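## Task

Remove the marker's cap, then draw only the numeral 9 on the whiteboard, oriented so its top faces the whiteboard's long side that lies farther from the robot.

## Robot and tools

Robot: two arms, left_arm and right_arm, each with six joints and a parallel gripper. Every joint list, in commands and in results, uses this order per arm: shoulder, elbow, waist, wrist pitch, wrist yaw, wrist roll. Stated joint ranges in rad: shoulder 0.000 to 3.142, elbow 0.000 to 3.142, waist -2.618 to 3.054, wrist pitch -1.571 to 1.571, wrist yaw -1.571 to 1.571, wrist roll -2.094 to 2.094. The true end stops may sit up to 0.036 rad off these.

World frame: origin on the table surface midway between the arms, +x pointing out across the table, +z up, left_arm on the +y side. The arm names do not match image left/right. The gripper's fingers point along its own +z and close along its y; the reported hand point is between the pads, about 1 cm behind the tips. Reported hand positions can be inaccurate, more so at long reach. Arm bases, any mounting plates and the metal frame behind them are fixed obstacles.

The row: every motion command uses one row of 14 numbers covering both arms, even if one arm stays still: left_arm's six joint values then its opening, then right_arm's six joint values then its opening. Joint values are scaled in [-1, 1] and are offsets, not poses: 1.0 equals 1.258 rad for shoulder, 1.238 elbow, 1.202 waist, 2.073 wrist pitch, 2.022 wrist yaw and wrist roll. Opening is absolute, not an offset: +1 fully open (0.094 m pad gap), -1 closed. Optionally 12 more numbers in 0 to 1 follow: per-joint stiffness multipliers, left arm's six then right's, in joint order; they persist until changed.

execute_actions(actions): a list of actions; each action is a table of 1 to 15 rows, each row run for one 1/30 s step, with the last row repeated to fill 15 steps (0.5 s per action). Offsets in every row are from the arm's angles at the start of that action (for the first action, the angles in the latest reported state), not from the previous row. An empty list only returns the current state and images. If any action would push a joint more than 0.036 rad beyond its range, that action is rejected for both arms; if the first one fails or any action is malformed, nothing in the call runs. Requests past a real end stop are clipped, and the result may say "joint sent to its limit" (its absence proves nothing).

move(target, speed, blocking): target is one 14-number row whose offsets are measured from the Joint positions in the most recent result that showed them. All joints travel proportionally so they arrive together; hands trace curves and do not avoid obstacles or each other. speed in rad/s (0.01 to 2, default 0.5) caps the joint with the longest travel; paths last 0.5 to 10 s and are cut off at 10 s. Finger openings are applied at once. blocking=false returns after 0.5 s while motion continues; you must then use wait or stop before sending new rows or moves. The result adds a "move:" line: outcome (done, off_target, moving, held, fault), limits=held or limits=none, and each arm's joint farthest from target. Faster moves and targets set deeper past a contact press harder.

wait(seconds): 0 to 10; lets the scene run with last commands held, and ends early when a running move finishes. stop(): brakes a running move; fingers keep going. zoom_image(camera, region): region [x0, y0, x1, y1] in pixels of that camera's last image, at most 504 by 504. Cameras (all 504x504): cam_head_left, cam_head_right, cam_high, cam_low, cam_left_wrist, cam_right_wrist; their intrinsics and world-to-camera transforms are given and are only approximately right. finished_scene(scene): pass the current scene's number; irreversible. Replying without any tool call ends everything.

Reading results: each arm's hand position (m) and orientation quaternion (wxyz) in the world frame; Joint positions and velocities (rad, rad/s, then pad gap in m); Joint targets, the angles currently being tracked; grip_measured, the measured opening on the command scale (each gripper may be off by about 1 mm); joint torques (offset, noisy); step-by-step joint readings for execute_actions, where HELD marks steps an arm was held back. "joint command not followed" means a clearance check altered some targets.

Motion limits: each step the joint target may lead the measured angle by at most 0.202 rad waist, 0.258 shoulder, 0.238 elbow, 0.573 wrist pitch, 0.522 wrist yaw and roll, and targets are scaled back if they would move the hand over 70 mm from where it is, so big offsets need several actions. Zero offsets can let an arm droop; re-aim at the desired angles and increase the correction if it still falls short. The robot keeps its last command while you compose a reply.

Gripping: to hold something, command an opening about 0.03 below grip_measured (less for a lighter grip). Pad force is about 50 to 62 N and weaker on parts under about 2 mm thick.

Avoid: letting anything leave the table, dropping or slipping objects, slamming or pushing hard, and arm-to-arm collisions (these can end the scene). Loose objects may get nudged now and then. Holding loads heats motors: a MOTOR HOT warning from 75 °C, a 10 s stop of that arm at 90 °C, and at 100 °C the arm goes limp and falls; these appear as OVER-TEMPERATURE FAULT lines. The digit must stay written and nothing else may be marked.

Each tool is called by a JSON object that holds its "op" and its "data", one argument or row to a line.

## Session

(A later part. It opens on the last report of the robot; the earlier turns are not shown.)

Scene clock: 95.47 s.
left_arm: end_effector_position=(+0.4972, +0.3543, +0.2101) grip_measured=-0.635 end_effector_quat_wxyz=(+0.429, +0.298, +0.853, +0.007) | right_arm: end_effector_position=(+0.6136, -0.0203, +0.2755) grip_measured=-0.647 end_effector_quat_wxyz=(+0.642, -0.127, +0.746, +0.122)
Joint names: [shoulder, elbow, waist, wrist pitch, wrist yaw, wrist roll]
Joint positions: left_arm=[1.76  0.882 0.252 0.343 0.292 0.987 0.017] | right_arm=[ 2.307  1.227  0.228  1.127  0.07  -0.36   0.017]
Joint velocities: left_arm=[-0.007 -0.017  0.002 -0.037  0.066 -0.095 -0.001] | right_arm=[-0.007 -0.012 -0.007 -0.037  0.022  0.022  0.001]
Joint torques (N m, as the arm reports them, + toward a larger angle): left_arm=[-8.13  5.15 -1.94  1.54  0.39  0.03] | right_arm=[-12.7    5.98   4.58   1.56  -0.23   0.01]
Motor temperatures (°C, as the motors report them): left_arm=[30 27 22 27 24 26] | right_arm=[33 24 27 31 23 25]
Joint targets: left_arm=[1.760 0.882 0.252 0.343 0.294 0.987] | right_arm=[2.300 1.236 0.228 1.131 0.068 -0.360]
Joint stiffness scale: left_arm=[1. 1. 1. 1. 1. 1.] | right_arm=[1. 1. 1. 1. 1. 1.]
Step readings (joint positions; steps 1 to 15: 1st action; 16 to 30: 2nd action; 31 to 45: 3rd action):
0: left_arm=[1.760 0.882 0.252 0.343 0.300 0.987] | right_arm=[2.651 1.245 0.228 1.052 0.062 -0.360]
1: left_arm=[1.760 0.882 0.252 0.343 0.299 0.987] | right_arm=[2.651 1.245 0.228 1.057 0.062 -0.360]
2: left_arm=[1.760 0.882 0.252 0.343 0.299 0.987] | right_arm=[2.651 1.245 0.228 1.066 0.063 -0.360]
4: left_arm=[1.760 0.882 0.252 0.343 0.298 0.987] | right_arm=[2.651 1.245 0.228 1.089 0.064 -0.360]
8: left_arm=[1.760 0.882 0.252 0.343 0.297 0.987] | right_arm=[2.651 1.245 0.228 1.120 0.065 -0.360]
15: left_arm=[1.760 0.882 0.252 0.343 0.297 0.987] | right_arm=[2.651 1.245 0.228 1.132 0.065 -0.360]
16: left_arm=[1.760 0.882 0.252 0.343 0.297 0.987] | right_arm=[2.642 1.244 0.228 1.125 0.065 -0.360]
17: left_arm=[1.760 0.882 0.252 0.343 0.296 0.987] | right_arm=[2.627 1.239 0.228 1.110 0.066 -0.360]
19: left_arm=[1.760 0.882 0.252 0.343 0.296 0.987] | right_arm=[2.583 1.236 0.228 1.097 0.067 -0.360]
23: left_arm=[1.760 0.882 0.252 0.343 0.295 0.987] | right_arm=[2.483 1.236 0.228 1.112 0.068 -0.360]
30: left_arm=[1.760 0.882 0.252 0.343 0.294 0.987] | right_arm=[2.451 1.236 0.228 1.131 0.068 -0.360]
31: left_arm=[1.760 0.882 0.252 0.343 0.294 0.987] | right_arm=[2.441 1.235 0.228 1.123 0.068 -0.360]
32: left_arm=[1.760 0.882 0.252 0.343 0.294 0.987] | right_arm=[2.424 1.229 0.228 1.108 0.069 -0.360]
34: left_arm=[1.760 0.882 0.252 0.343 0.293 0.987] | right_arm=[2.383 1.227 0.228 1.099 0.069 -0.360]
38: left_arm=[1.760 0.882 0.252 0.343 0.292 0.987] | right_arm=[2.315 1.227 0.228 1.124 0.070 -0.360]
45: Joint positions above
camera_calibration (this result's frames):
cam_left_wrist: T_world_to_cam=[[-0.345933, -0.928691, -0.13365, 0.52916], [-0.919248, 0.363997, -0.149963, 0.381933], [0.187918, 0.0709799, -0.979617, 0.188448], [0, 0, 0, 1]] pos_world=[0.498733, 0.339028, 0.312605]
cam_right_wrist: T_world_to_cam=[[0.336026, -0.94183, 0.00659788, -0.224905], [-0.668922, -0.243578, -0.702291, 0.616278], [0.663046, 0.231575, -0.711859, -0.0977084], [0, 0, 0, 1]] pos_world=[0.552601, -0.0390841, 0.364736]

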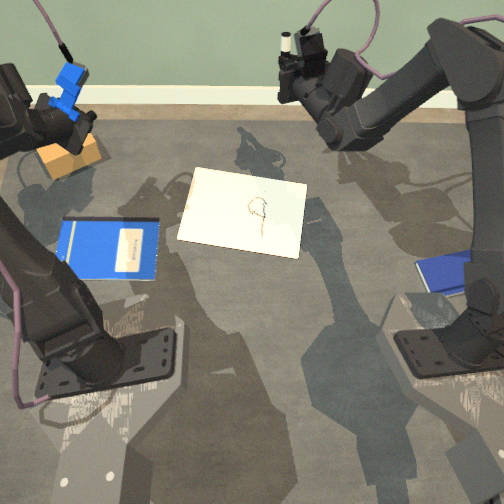

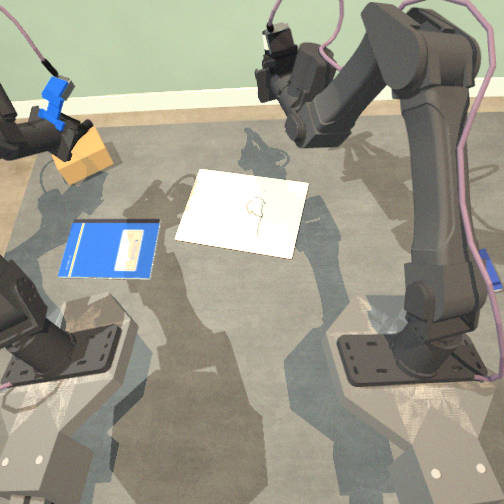

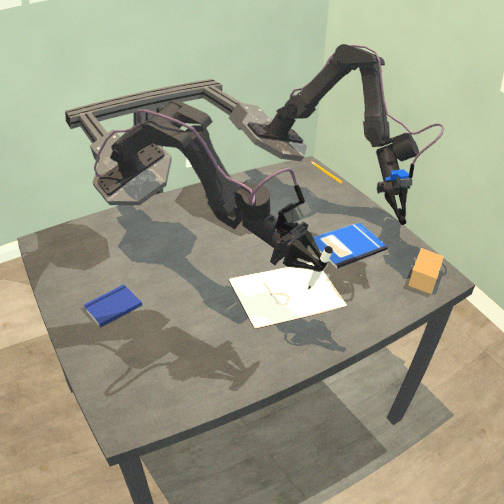

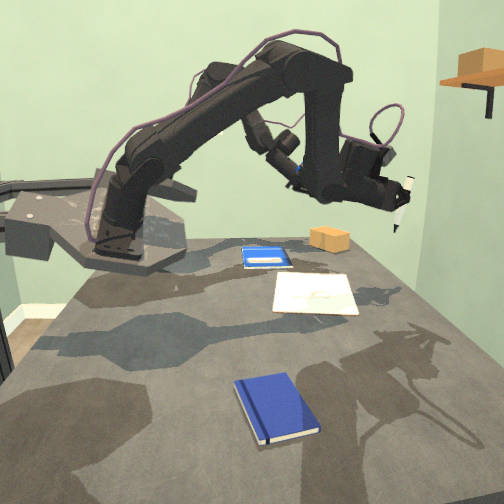

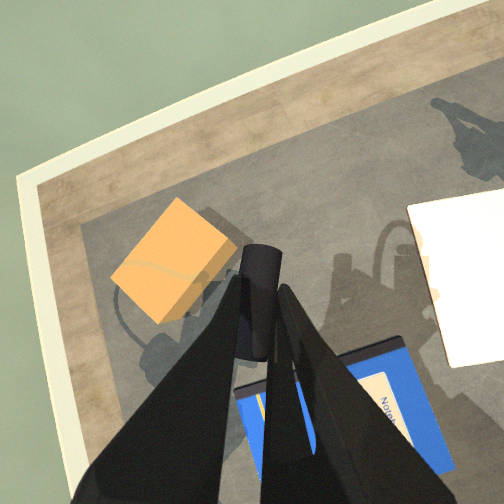

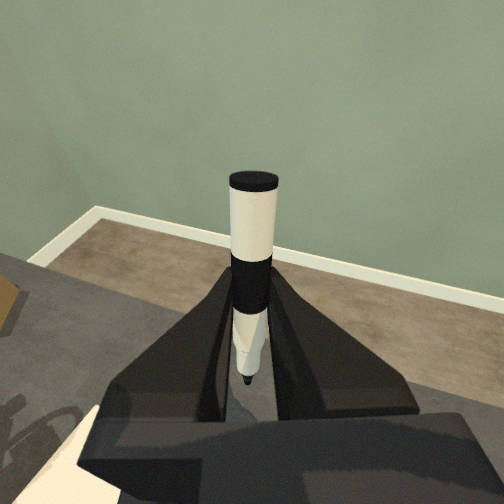

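{"op": "move", "data": {
  "target": [0,0,0,0,0,0,-0.7,0.254,0.047,0.052,-0.03,-0.008,0,-0.75],
  "speed": 0.5
}}

Scene clock: 97.07 s.
left_arm: end_effector_position=(+0.4972, +0.3547, +0.2099) grip_measured=-0.635 end_effector_quat_wxyz=(+0.428, +0.297, +0.853, +0.008) | right_arm: end_effector_position=(+0.5255, +0.0501, +0.1086) grip_measured=-0.647 end_effector_quat_wxyz=(+0.499, -0.213, +0.826, +0.154)
Joint names: [shoulder, elbow, waist, wrist pitch, wrist yaw, wrist roll]
Joint positions: left_arm=[1.76  0.882 0.252 0.343 0.289 0.987 0.017] | right_arm=[ 2.631  1.255  0.275  1.05   0.068 -0.36   0.017]
Joint velocities: left_arm=[ 0.007 -0.012  0.007  0.051 -0.051 -0.051 -0.001] | right_arm=[ 0.002 -0.012  0.017 -0.022  0.007 -0.022 -0.   ]
Joint torques (N m, as the arm reports them, + toward a larger angle): left_arm=[-8.16  5.24 -1.96  1.53  0.4   0.04] | right_arm=[-12.16   6.11   6.34   1.58  -0.38   0.  ]
Motor temperatures (°C, as the motors report them): left_arm=[30 27 22 27 24 26] | right_arm=[33 24 27 31 23 25]
Joint targets: left_arm=[1.760 0.882 0.252 0.343 0.292 0.987] | right_arm=[2.627 1.285 0.291 1.065 0.054 -0.360]
Joint stiffness scale: left_arm=[1. 1. 1. 1. 1. 1.] | right_arm=[1. 1. 1. 1. 1. 1.]
move: off_target (right_arm); limits=none; left_arm: farthest joint: the wrist yaw, 0.003 radians from its target (0.000 radians at the start); right_arm: farthest joint: the elbow, 0.030 radians from its target (0.059 radians at the start)
camera_calibration (this result's frames):
cam_left_wrist: T_world_to_cam=[[-0.344532, -0.929026, -0.134939, 0.529197], [-0.920014, 0.362733, -0.148323, 0.382186], [0.186743, 0.0730441, -0.97969, 0.188081], [0, 0, 0, 1]] pos_world=[0.498819, 0.339268, 0.312357]
cam_right_wrist: T_world_to_cam=[[0.503774, -0.863722, -0.0139967, -0.217789], [-0.779608, -0.447615, -0.43801, 0.497028], [0.372053, 0.23157, -0.898861, -0.00117585], [0, 0, 0, 1]] pos_world=[0.497641, 0.0346403, 0.213598]

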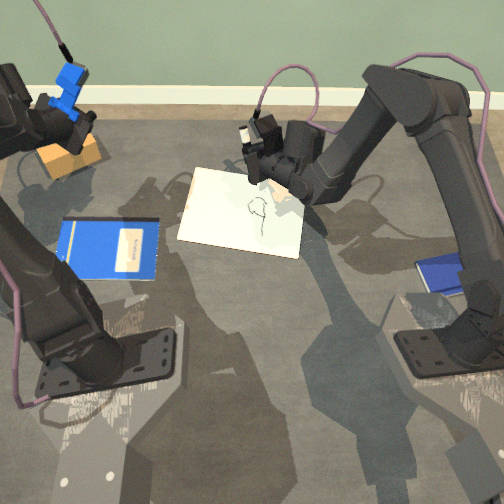

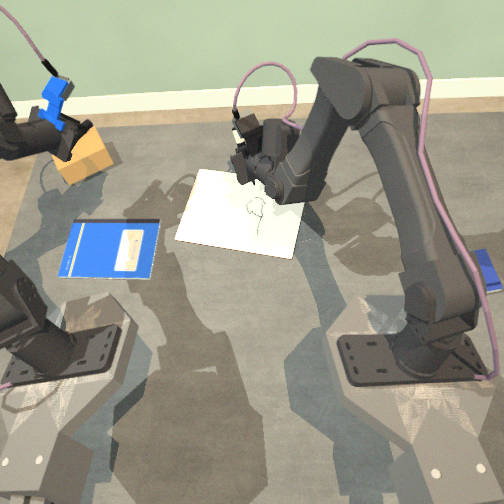

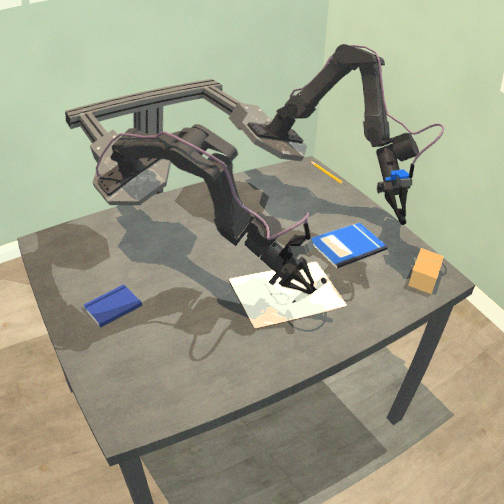

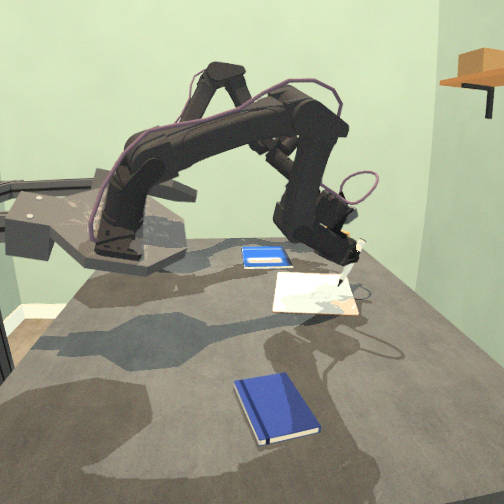

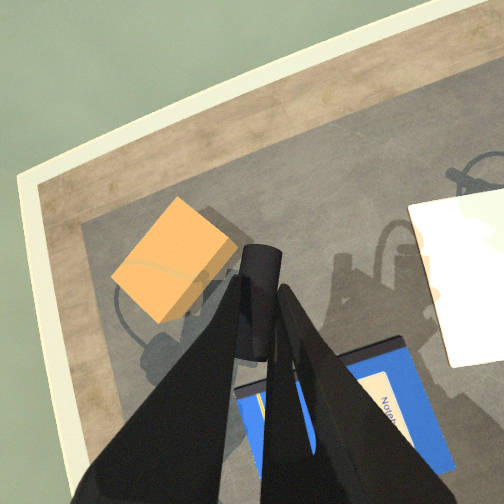

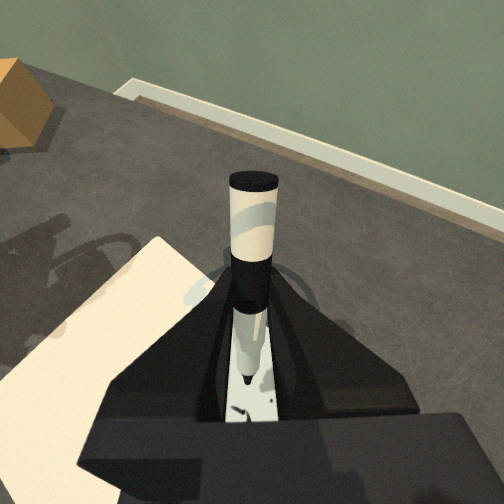

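{"op": "execute_actions", "data": {
  "actions": [
    [[0,0,0,0,0,0,-0.7,0.01,0.014,0.014,0,0,0,-0.75],[0,0,0,0,0,0,-0.7,0.018,0.022,0.018,0,0,0,-0.75]],
    [[0,0,0,0,0,0,-0.7,0,0,0,-0.008,0,0,-0.75],[0,0,0,0,0,0,-0.7,0,0,0,-0.016,0,0,-0.75]]
  ]
}}

{"op": "zoom_image", "data": {
  "camera": "cam_high",
  "region": [250,270,310,320]
}}

{"op": "zoom_image", "data": {
  "camera": "cam_low",
  "region": [290,260,350,310]
}}

Scene clock: 98.43 s.
left_arm: end_effector_position=(+0.4971, +0.3555, +0.2095) grip_measured=-0.635 end_effector_quat_wxyz=(+0.426, +0.297, +0.854, +0.010) | right_arm: end_effector_position=(+0.5142, +0.0514, +0.0917) grip_measured=-0.647 end_effector_quat_wxyz=(+0.474, -0.222, +0.838, +0.153)
Joint names: [shoulder, elbow, waist, wrist pitch, wrist yaw, wrist roll]
Joint positions: left_arm=[1.76  0.882 0.252 0.343 0.284 0.987 0.017] | right_arm=[ 2.647  1.255  0.275  1.008  0.074 -0.36   0.017]
Joint velocities: left_arm=[-0.007 -0.007 -0.002  0.037 -0.022 -0.051 -0.001] | right_arm=[ 0.007  0.007  0.007  0.022  0.037 -0.066 -0.001]
Joint torques (N m, as the arm reports them, + toward a larger angle): left_arm=[-8.13  5.19 -1.96  1.55  0.4   0.03] | right_arm=[-11.71   3.4    4.81   1.4   -0.24   0.02]
Motor temperatures (°C, as the motors report them): left_arm=[30 27 22 27 24 26] | right_arm=[33 24 28 31 23 25]
Joint targets: left_arm=[1.760 0.882 0.252 0.343 0.287 0.987] | right_arm=[2.647 1.255 0.275 1.010 0.071 -0.360]
Joint stiffness scale: left_arm=[1. 1. 1. 1. 1. 1.] | right_arm=[1. 1. 1. 1. 1. 1.]
Step readings (joint positions; steps 1 to 15: 1st action; 16 to 30: 2nd action):
0: left_arm=[1.760 0.882 0.252 0.343 0.289 0.987] | right_arm=[2.631 1.255 0.275 1.050 0.068 -0.360]
1: left_arm=[1.760 0.882 0.252 0.343 0.289 0.987] | right_arm=[2.631 1.255 0.275 1.050 0.068 -0.360]
2: left_arm=[1.760 0.882 0.252 0.343 0.288 0.987] | right_arm=[2.632 1.255 0.275 1.049 0.069 -0.360]
4: left_arm=[1.760 0.882 0.252 0.343 0.287 0.987] | right_arm=[2.636 1.255 0.275 1.049 0.070 -0.360]
8: left_arm=[1.760 0.882 0.252 0.343 0.287 0.987] | right_arm=[2.645 1.255 0.275 1.046 0.071 -0.360]
15: left_arm=[1.760 0.882 0.252 0.343 0.287 0.987] | right_arm=[2.647 1.255 0.275 1.044 0.071 -0.360]
16: left_arm=[1.760 0.882 0.252 0.343 0.286 0.987] | right_arm=[2.647 1.255 0.275 1.041 0.071 -0.360]
17: left_arm=[1.760 0.882 0.252 0.343 0.286 0.987] | right_arm=[2.647 1.255 0.275 1.037 0.072 -0.360]
19: left_arm=[1.760 0.882 0.252 0.343 0.285 0.987] | right_arm=[2.647 1.255 0.275 1.026 0.073 -0.360]
23: left_arm=[1.760 0.882 0.252 0.343 0.284 0.987] | right_arm=[2.647 1.255 0.275 1.013 0.074 -0.360]
30: Joint positions above
camera_calibration (this result's frames):
cam_left_wrist: T_world_to_cam=[[-0.341931, -0.929635, -0.13734, 0.529261], [-0.921425, 0.360375, -0.14528, 0.382659], [0.184551, 0.0768726, -0.979812, 0.187401], [0, 0, 0, 1]] pos_world=[0.498977, 0.339713, 0.311899]
cam_right_wrist: T_world_to_cam=[[0.518228, -0.855064, -0.0174559, -0.218728], [-0.792246, -0.472268, -0.386406, 0.484389], [0.322158, 0.214076, -0.922164, 0.0161728], [0, 0, 0, 1]] pos_world=[0.491896, 0.0382729, 0.198267]

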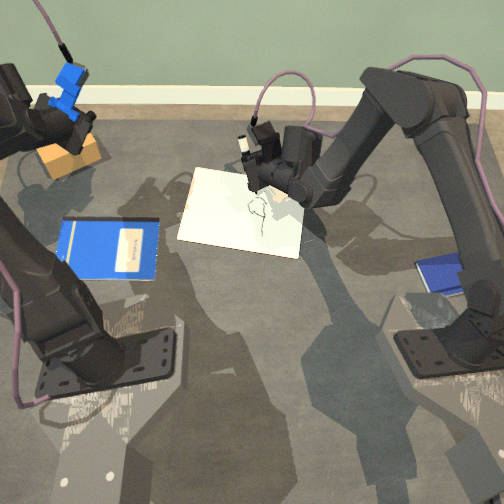

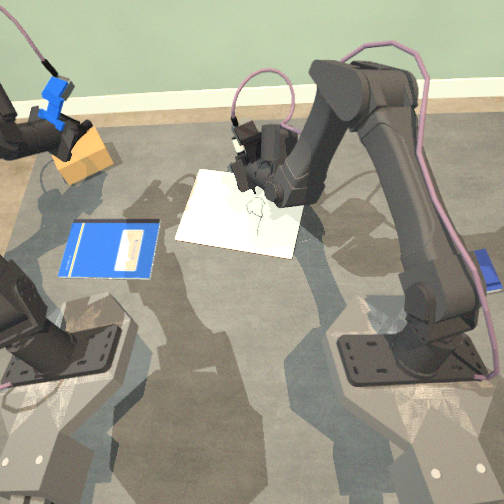

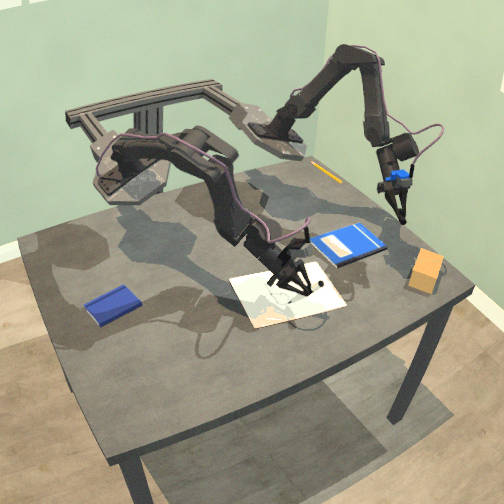

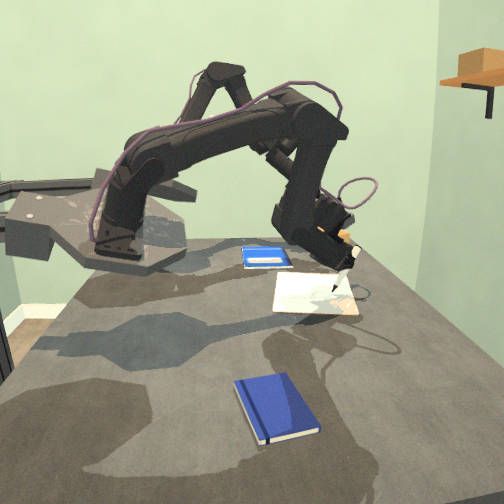

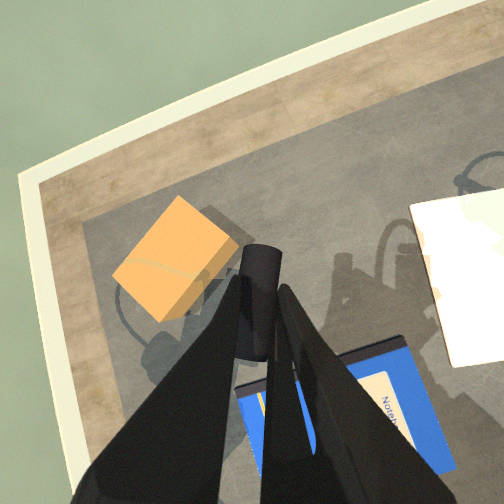

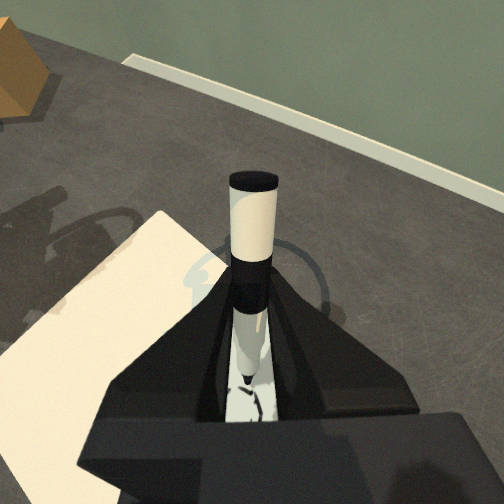

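Region (250, 270, 310, 320) of cam_high's 504x504 image, scaled by 8.400, with more detail than that image has.

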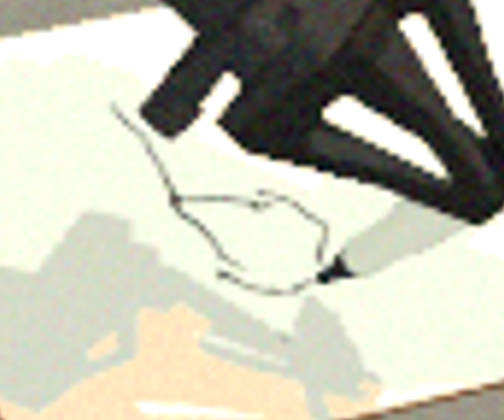

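Region (290, 260, 350, 310) of cam_low's 504x504 image, scaled by 8.400, with more detail than that image has.

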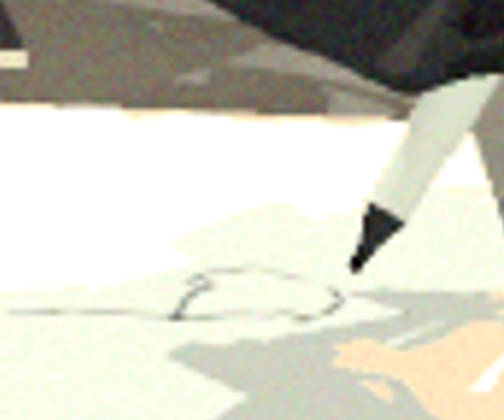

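{"op": "execute_actions", "data": {
  "actions": [
    [[0,0,0,0,0,0,-0.7,0,0,0,-0.008,-0.004,0,-0.75],[0,0,0,0,0,0,-0.7,0,0,0,-0.016,-0.004,0,-0.75],[0,0,0,0,0,0,-0.7,0,0,0,-0.024,-0.004,0,-0.75]]
  ]
}}

{"op": "zoom_image", "data": {
  "camera": "cam_high",
  "region": [265,280,305,315]
}}

{"op": "zoom_image", "data": {
  "camera": "cam_right_wrist",
  "region": [210,350,290,430]
}}

Scene clock: 99.27 s.
left_arm: end_effector_position=(+0.4970, +0.3559, +0.2092) grip_measured=-0.635 end_effector_quat_wxyz=(+0.426, +0.297, +0.855, +0.011) | right_arm: end_effector_position=(+0.5082, +0.0522, +0.0840) grip_measured=-0.647 end_effector_quat_wxyz=(+0.457, -0.230, +0.845, +0.154)
Joint names: [shoulder, elbow, waist, wrist pitch, wrist yaw, wrist roll]
Joint positions: left_arm=[1.76  0.882 0.252 0.343 0.281 0.987 0.017] | right_arm=[ 2.647  1.255  0.275  0.968  0.074 -0.36   0.017]
Joint velocities: left_arm=[ 0.002 -0.032 -0.002  0.11   0.051  0.051 -0.   ] | right_arm=[-0.002  0.012  0.007 -0.081  0.037 -0.051  0.   ]
Joint torques (N m, as the arm reports them, + toward a larger angle): left_arm=[-8.1   5.19 -1.97  1.55  0.39  0.03] | right_arm=[-11.7    3.36   4.81   1.24  -0.31   0.04]
Motor temperatures (°C, as the motors report them): left_arm=[30 27 22 27 24 26] | right_arm=[33 24 28 31 23 25]
Joint targets: left_arm=[1.760 0.882 0.252 0.343 0.284 0.987] | right_arm=[2.647 1.255 0.275 0.958 0.066 -0.360]
Joint stiffness scale: left_arm=[1. 1. 1. 1. 1. 1.] | right_arm=[1. 1. 1. 1. 1. 1.]
Step readings (joint positions):
0: left_arm=[1.760 0.882 0.252 0.343 0.284 0.987] | right_arm=[2.647 1.255 0.275 1.007 0.074 -0.360]
1: left_arm=[1.760 0.882 0.252 0.343 0.284 0.987] | right_arm=[2.647 1.255 0.275 1.005 0.074 -0.360]
2: left_arm=[1.760 0.882 0.252 0.343 0.283 0.987] | right_arm=[2.647 1.255 0.275 1.000 0.074 -0.360]
4: left_arm=[1.760 0.882 0.252 0.343 0.283 0.987] | right_arm=[2.647 1.255 0.275 0.986 0.074 -0.360]
8: left_arm=[1.760 0.882 0.252 0.343 0.282 0.987] | right_arm=[2.647 1.255 0.275 0.968 0.074 -0.360]
15: Joint positions above
camera_calibration (this result's frames):
cam_left_wrist: T_world_to_cam=[[-0.340532, -0.929956, -0.138635, 0.529295], [-0.922179, 0.359099, -0.143644, 0.382914], [0.183366, 0.0789315, -0.979871, 0.187035], [0, 0, 0, 1]] pos_world=[0.499062, 0.339954, 0.311652]
cam_right_wrist: T_world_to_cam=[[0.530389, -0.847466, -0.022138, -0.221274], [-0.797242, -0.489737, -0.352935, 0.477654], [0.288258, 0.204842, -0.935386, 0.0297517], [0, 0, 0, 1]] pos_world=[0.489591, 0.0403083, 0.191511]

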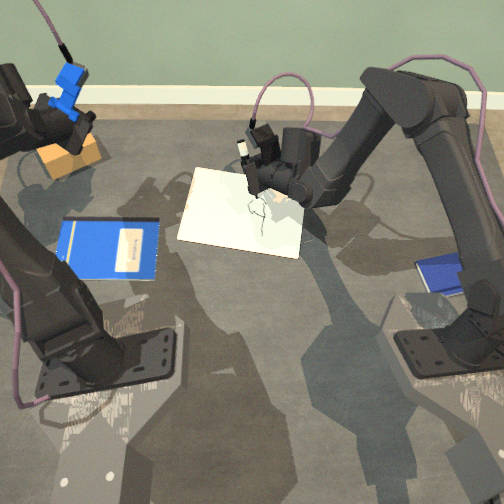

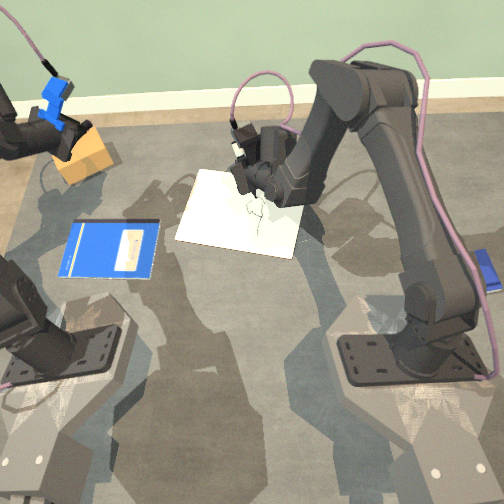

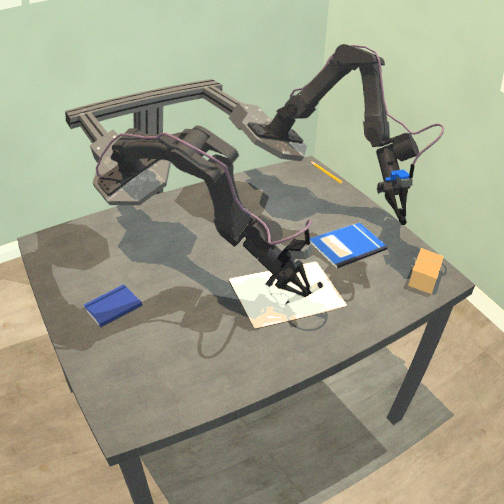

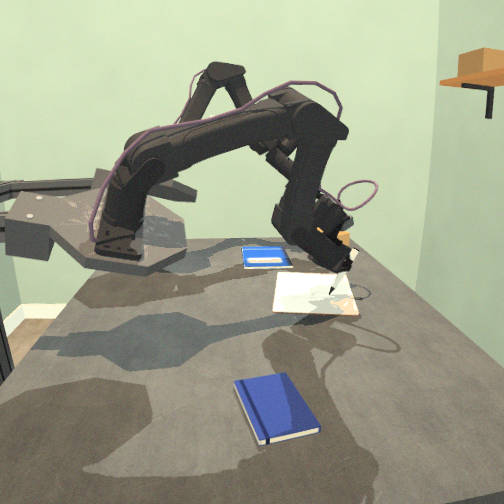

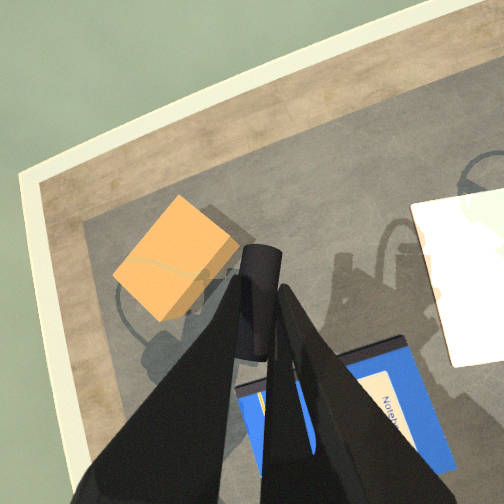

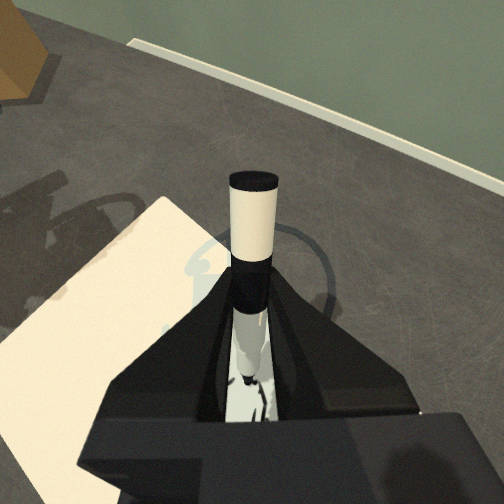

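Region (265, 280, 305, 315) of cam_high's 504x504 image, scaled by 12.600, with more detail than that image has; it fills the top 441 rows of this view, and the rest is white.

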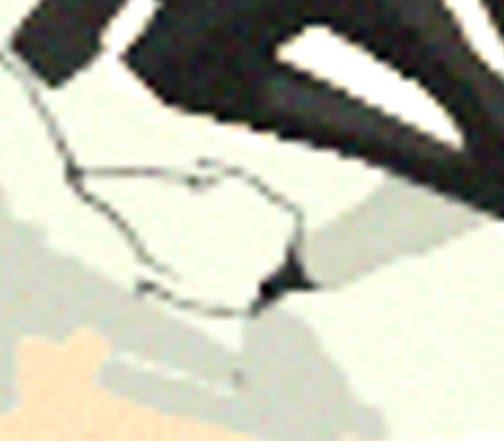

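Region (210, 350, 290, 430) of cam_right_wrist's 504x504 image, scaled by 6.300, with more detail than that image has.

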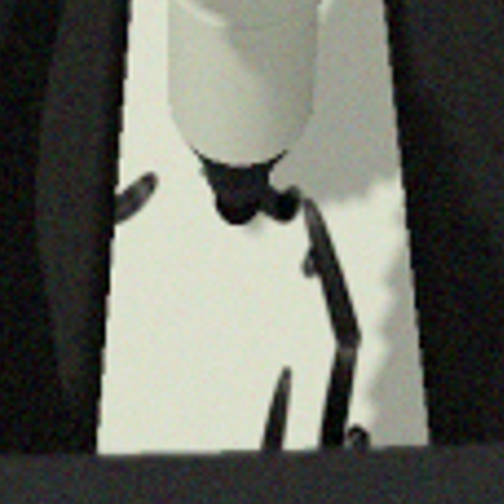

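{"op": "execute_actions", "data": {
  "actions": [
    [[0,0,0,0,0,0,-0.7,0,0,0.014,-0.006,-0.004,0,-0.75],[0,0,0,0,0,0,-0.7,0,0,0.017,-0.008,-0.004,0,-0.75],[0,0,0,0,0,0,-0.7,0,0,0.02,-0.01,-0.004,0,-0.75],[0,0,0,0,0,0,-0.7,0,0,0.023,-0.012,-0.004,0,-0.75],[0,0,0,0,0,0,-0.7,0,0,0.025,-0.014,-0.004,0,-0.75]]
  ]
}}

{"op": "zoom_image", "data": {
  "camera": "cam_right_wrist",
  "region": [210,350,290,430]
}}

Scene clock: 100.63 s.
left_arm: end_effector_position=(+0.4970, +0.3563, +0.2090) grip_measured=-0.635 end_effector_quat_wxyz=(+0.425, +0.296, +0.855, +0.012) | right_arm: end_effector_position=(+0.5024, +0.0590, +0.0835) grip_measured=-0.647 end_effector_quat_wxyz=(+0.451, -0.238, +0.846, +0.159)
Joint names: [shoulder, elbow, waist, wrist pitch, wrist yaw, wrist roll]
Joint positions: left_arm=[1.76  0.882 0.252 0.343 0.279 0.987 0.017] | right_arm=[ 2.647  1.255  0.288  0.95   0.074 -0.36   0.017]
Joint velocities: left_arm=[-0.002 -0.002  0.002 -0.037 -0.022 -0.051 -0.   ] | right_arm=[-0.012 -0.017 -0.017 -0.037 -0.051  0.066 -0.   ]
Joint torques (N m, as the arm reports them, + toward a larger angle): left_arm=[-8.15  5.22 -1.94  1.54  0.4   0.02] | right_arm=[-11.69   3.42   6.41   1.24  -0.31   0.01]
Motor temperatures (°C, as the motors report them): left_arm=[30 27 22 27 24 26] | right_arm=[33 24 28 31 23 25]
Joint targets: left_arm=[1.760 0.882 0.252 0.343 0.281 0.987] | right_arm=[2.647 1.255 0.305 0.940 0.066 -0.360]
Joint stiffness scale: left_arm=[1. 1. 1. 1. 1. 1.] | right_arm=[1. 1. 1. 1. 1. 1.]
Step readings (joint positions):
0: left_arm=[1.760 0.882 0.252 0.343 0.281 0.987] | right_arm=[2.647 1.255 0.275 0.968 0.074 -0.360]
1: left_arm=[1.760 0.882 0.252 0.343 0.281 0.987] | right_arm=[2.647 1.255 0.275 0.968 0.074 -0.360]
2: left_arm=[1.760 0.882 0.252 0.343 0.281 0.987] | right_arm=[2.647 1.255 0.275 0.968 0.074 -0.360]
4: left_arm=[1.760 0.882 0.252 0.343 0.280 0.987] | right_arm=[2.647 1.255 0.276 0.966 0.074 -0.360]
8: left_arm=[1.760 0.882 0.252 0.343 0.279 0.987] | right_arm=[2.647 1.255 0.284 0.956 0.074 -0.360]
15: Joint positions above
camera_calibration (this result's frames):
cam_left_wrist: T_world_to_cam=[[-0.339134, -0.930272, -0.139933, 0.529328], [-0.92293, 0.357818, -0.142009, 0.38317], [0.182177, 0.0809885, -0.979925, 0.186669], [0, 0, 0, 1]] pos_world=[0.499146, 0.340196, 0.311406]
cam_right_wrist: T_world_to_cam=[[0.546294, -0.837196, -0.0258137, -0.220734], [-0.791715, -0.506066, -0.342176, 0.473532], [0.273405, 0.207366, -0.939281, 0.0371381], [0, 0, 0, 1]] pos_world=[0.485334, 0.0471401, 0.191217]

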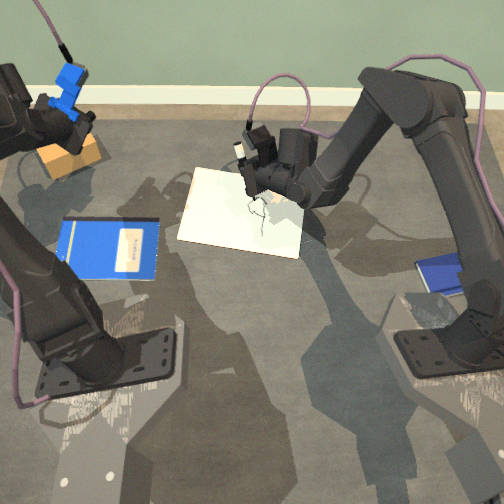

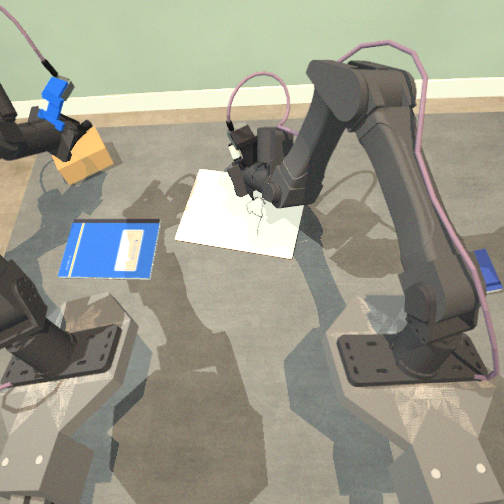

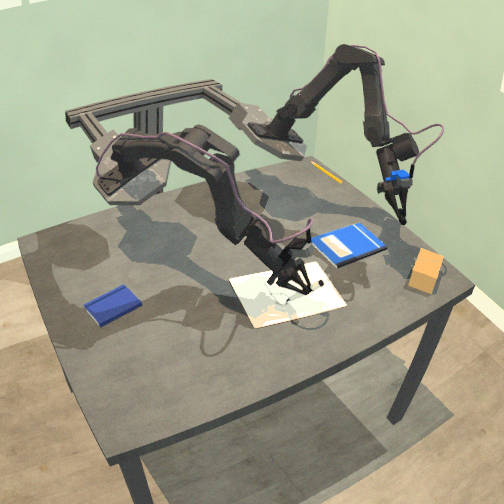

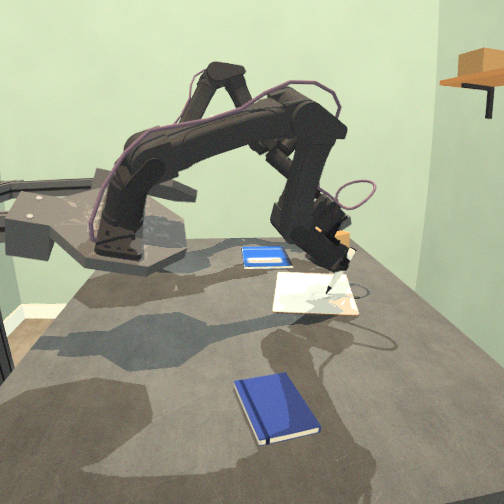

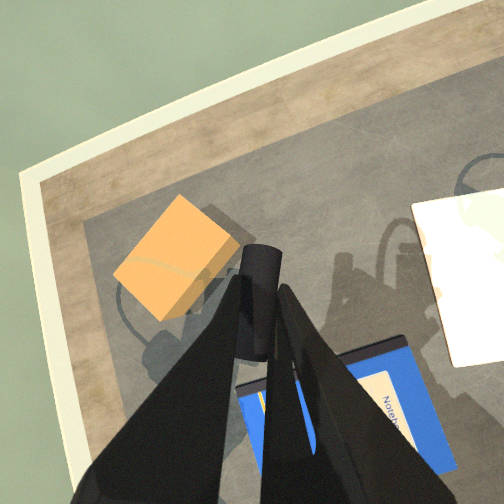

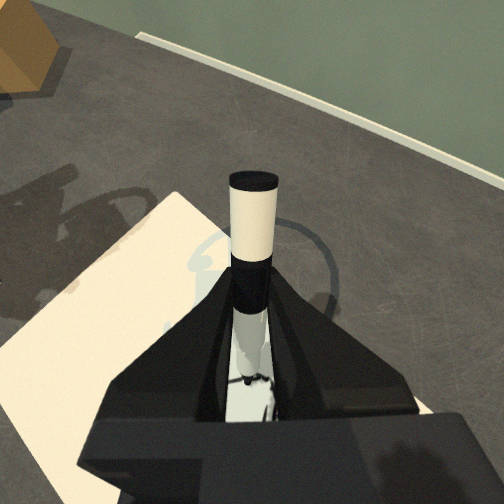

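Region (210, 350, 290, 430) of cam_right_wrist's 504x504 image, scaled by 6.300, with more detail than that image has.

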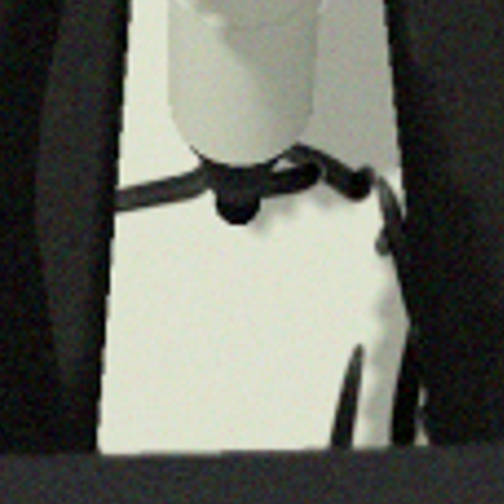

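{"op": "execute_actions", "data": {
  "actions": [
    [[0,0,0,0,0,0,-0.7,0,0,0,0.02,0,0,-0.75],[0,0,0,0,0,0,-0.7,0,0,0,0.04,0,0,-0.75]],
    [[0,0,0,0,0,0,-0.7,0,-0.02,-0.01,0.025,-0.006,0,-0.75],[0,0,0,0,0,0,-0.7,0,-0.045,-0.02,0.045,-0.006,0,-0.75],[0,0,0,0,0,0,-0.7,0,-0.07,-0.028,0.062,-0.006,0,-0.75],[0,0,0,0,0,0,-0.7,0,-0.09,-0.034,0.068,-0.006,0,-0.75]],
    [[0,0,0,0,0,0,-0.7,0,0,0,-0.006,0,0,-0.75]]
  ]
}}

{"op": "zoom_image", "data": {
  "camera": "cam_right_wrist",
  "region": [200,330,300,430]
}}

Scene clock: 102.50 s.
left_arm: end_effector_position=(+0.4968, +0.3575, +0.2085) grip_measured=-0.635 end_effector_quat_wxyz=(+0.423, +0.295, +0.857, +0.014) | right_arm: end_effector_position=(+0.5006, +0.0295, +0.0857) grip_measured=-0.647 end_effector_quat_wxyz=(+0.482, -0.209, +0.838, +0.146)
Joint names: [shoulder, elbow, waist, wrist pitch, wrist yaw, wrist roll]
Joint positions: left_arm=[1.76  0.882 0.252 0.343 0.271 0.987 0.017] | right_arm=[ 2.647  1.158  0.245  1.129  0.069 -0.358  0.017]
Joint velocities: left_arm=[ 0.002 -0.007 -0.002 -0.037 -0.007  0.007  0.   ] | right_arm=[-0.012  0.012  0.007  0.125 -0.007 -0.007 -0.001]
Joint torques (N m, as the arm reports them, + toward a larger angle): left_arm=[-8.14  5.19 -1.92  1.55  0.39  0.02] | right_arm=[-11.17   2.85   4.56   1.28  -0.22   0.02]
Motor temperatures (°C, as the motors report them): left_arm=[30 27 22 27 24 26] | right_arm=[33 24 28 31 23 25]
Joint targets: left_arm=[1.760 0.882 0.252 0.343 0.274 0.987] | right_arm=[2.647 1.158 0.245 1.118 0.068 -0.358]
Joint stiffness scale: left_arm=[1. 1. 1. 1. 1. 1.] | right_arm=[1. 1. 1. 1. 1. 1.]
Step readings (joint positions; steps 1 to 15: 1st action; 16 to 30: 2nd action; 31 to 45: 3rd action):
0: left_arm=[1.760 0.882 0.252 0.343 0.279 0.987] | right_arm=[2.647 1.255 0.288 0.950 0.074 -0.360]
1: left_arm=[1.760 0.882 0.252 0.343 0.278 0.987] | right_arm=[2.647 1.255 0.288 0.953 0.074 -0.360]
2: left_arm=[1.760 0.882 0.252 0.343 0.278 0.987] | right_arm=[2.647 1.255 0.288 0.960 0.075 -0.360]
4: left_arm=[1.760 0.882 0.252 0.343 0.277 0.987] | right_arm=[2.647 1.255 0.288 0.978 0.076 -0.360]
8: left_arm=[1.760 0.882 0.252 0.343 0.277 0.987] | right_arm=[2.647 1.255 0.288 1.000 0.077 -0.360]
15: left_arm=[1.760 0.882 0.252 0.343 0.276 0.987] | right_arm=[2.647 1.255 0.288 1.010 0.078 -0.360]
16: left_arm=[1.760 0.882 0.252 0.343 0.276 0.987] | right_arm=[2.647 1.254 0.287 1.014 0.077 -0.360]
17: left_arm=[1.760 0.882 0.252 0.343 0.276 0.987] | right_arm=[2.647 1.246 0.284 1.027 0.076 -0.360]
19: left_arm=[1.760 0.882 0.252 0.343 0.275 0.987] | right_arm=[2.647 1.211 0.272 1.072 0.074 -0.360]
23: left_arm=[1.760 0.882 0.252 0.343 0.274 0.987] | right_arm=[2.647 1.158 0.246 1.121 0.068 -0.358]
30: left_arm=[1.760 0.882 0.252 0.343 0.274 0.987] | right_arm=[2.647 1.158 0.245 1.131 0.068 -0.358]
31: left_arm=[1.760 0.882 0.252 0.343 0.273 0.987] | right_arm=[2.647 1.158 0.245 1.130 0.068 -0.358]
32: left_arm=[1.760 0.882 0.252 0.343 0.273 0.987] | right_arm=[2.647 1.158 0.245 1.129 0.069 -0.358]
34: left_arm=[1.760 0.882 0.252 0.343 0.272 0.987] | right_arm=[2.647 1.158 0.245 1.129 0.069 -0.358]
38: left_arm=[1.760 0.882 0.252 0.343 0.272 0.987] | right_arm=[2.647 1.158 0.245 1.129 0.069 -0.358]
45: Joint positions above
camera_calibration (this result's frames):
cam_left_wrist: T_world_to_cam=[[-0.335343, -0.931108, -0.143466, 0.529413], [-0.924947, 0.354323, -0.137578, 0.383869], [0.178934, 0.0865622, -0.980046, 0.18568], [0, 0, 0, 1]] pos_world=[0.499369, 0.340854, 0.310739]
cam_right_wrist: T_world_to_cam=[[0.490397, -0.871367, -0.015171, -0.216342], [-0.802429, -0.44467, -0.397965, 0.466259], [0.340028, 0.207335, -0.917275, 0.0105883], [0, 0, 0, 1]] pos_world=[0.476633, 0.016623, 0.191985]

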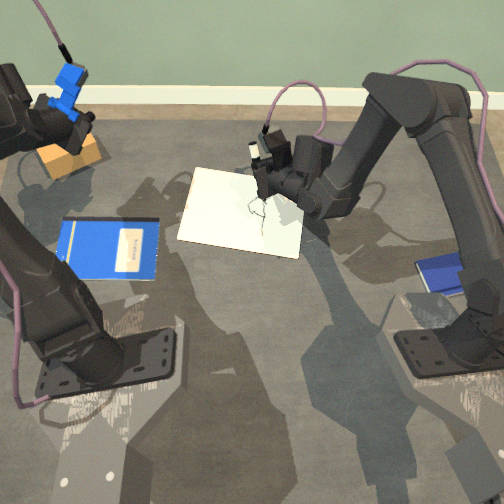

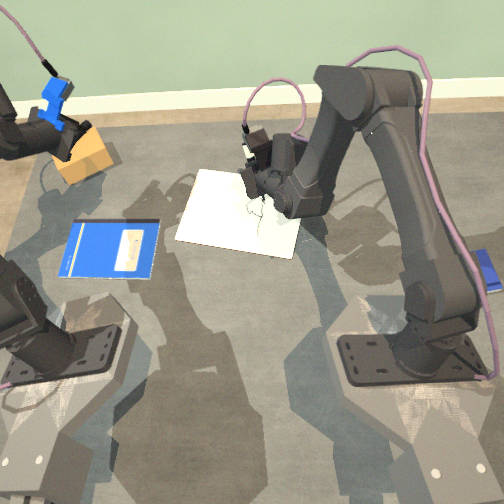

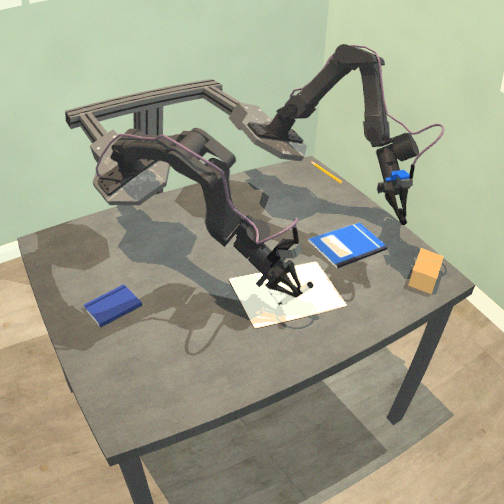

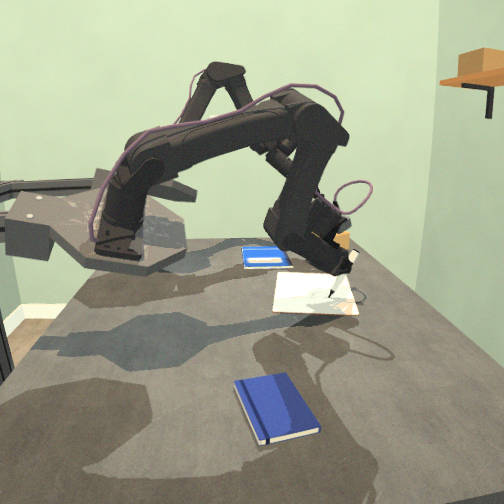

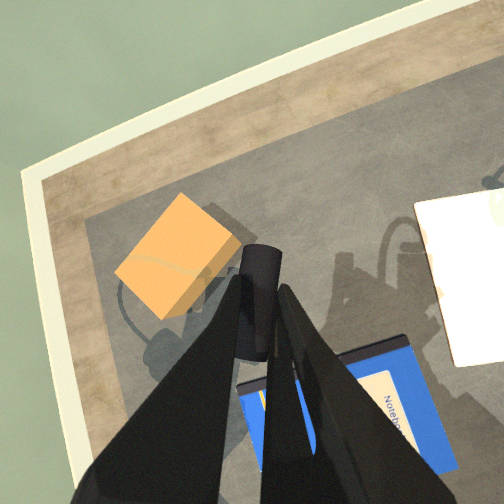

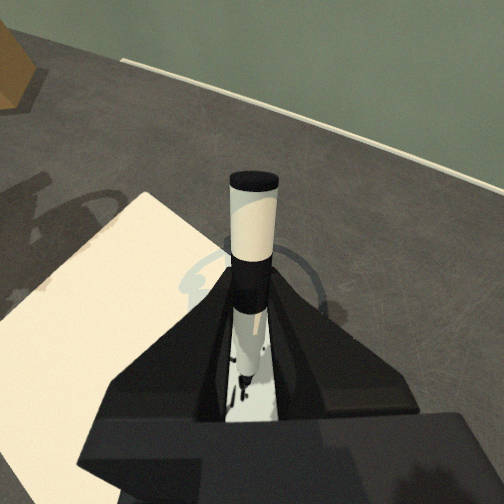

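Region (200, 330, 300, 430) of cam_right_wrist's 504x504 image, scaled by 5.040, with more detail than that image has.

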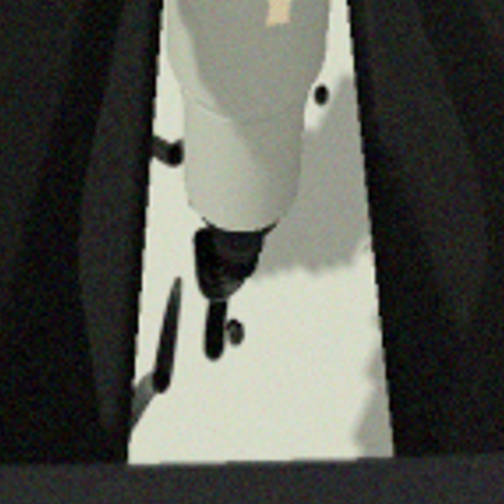

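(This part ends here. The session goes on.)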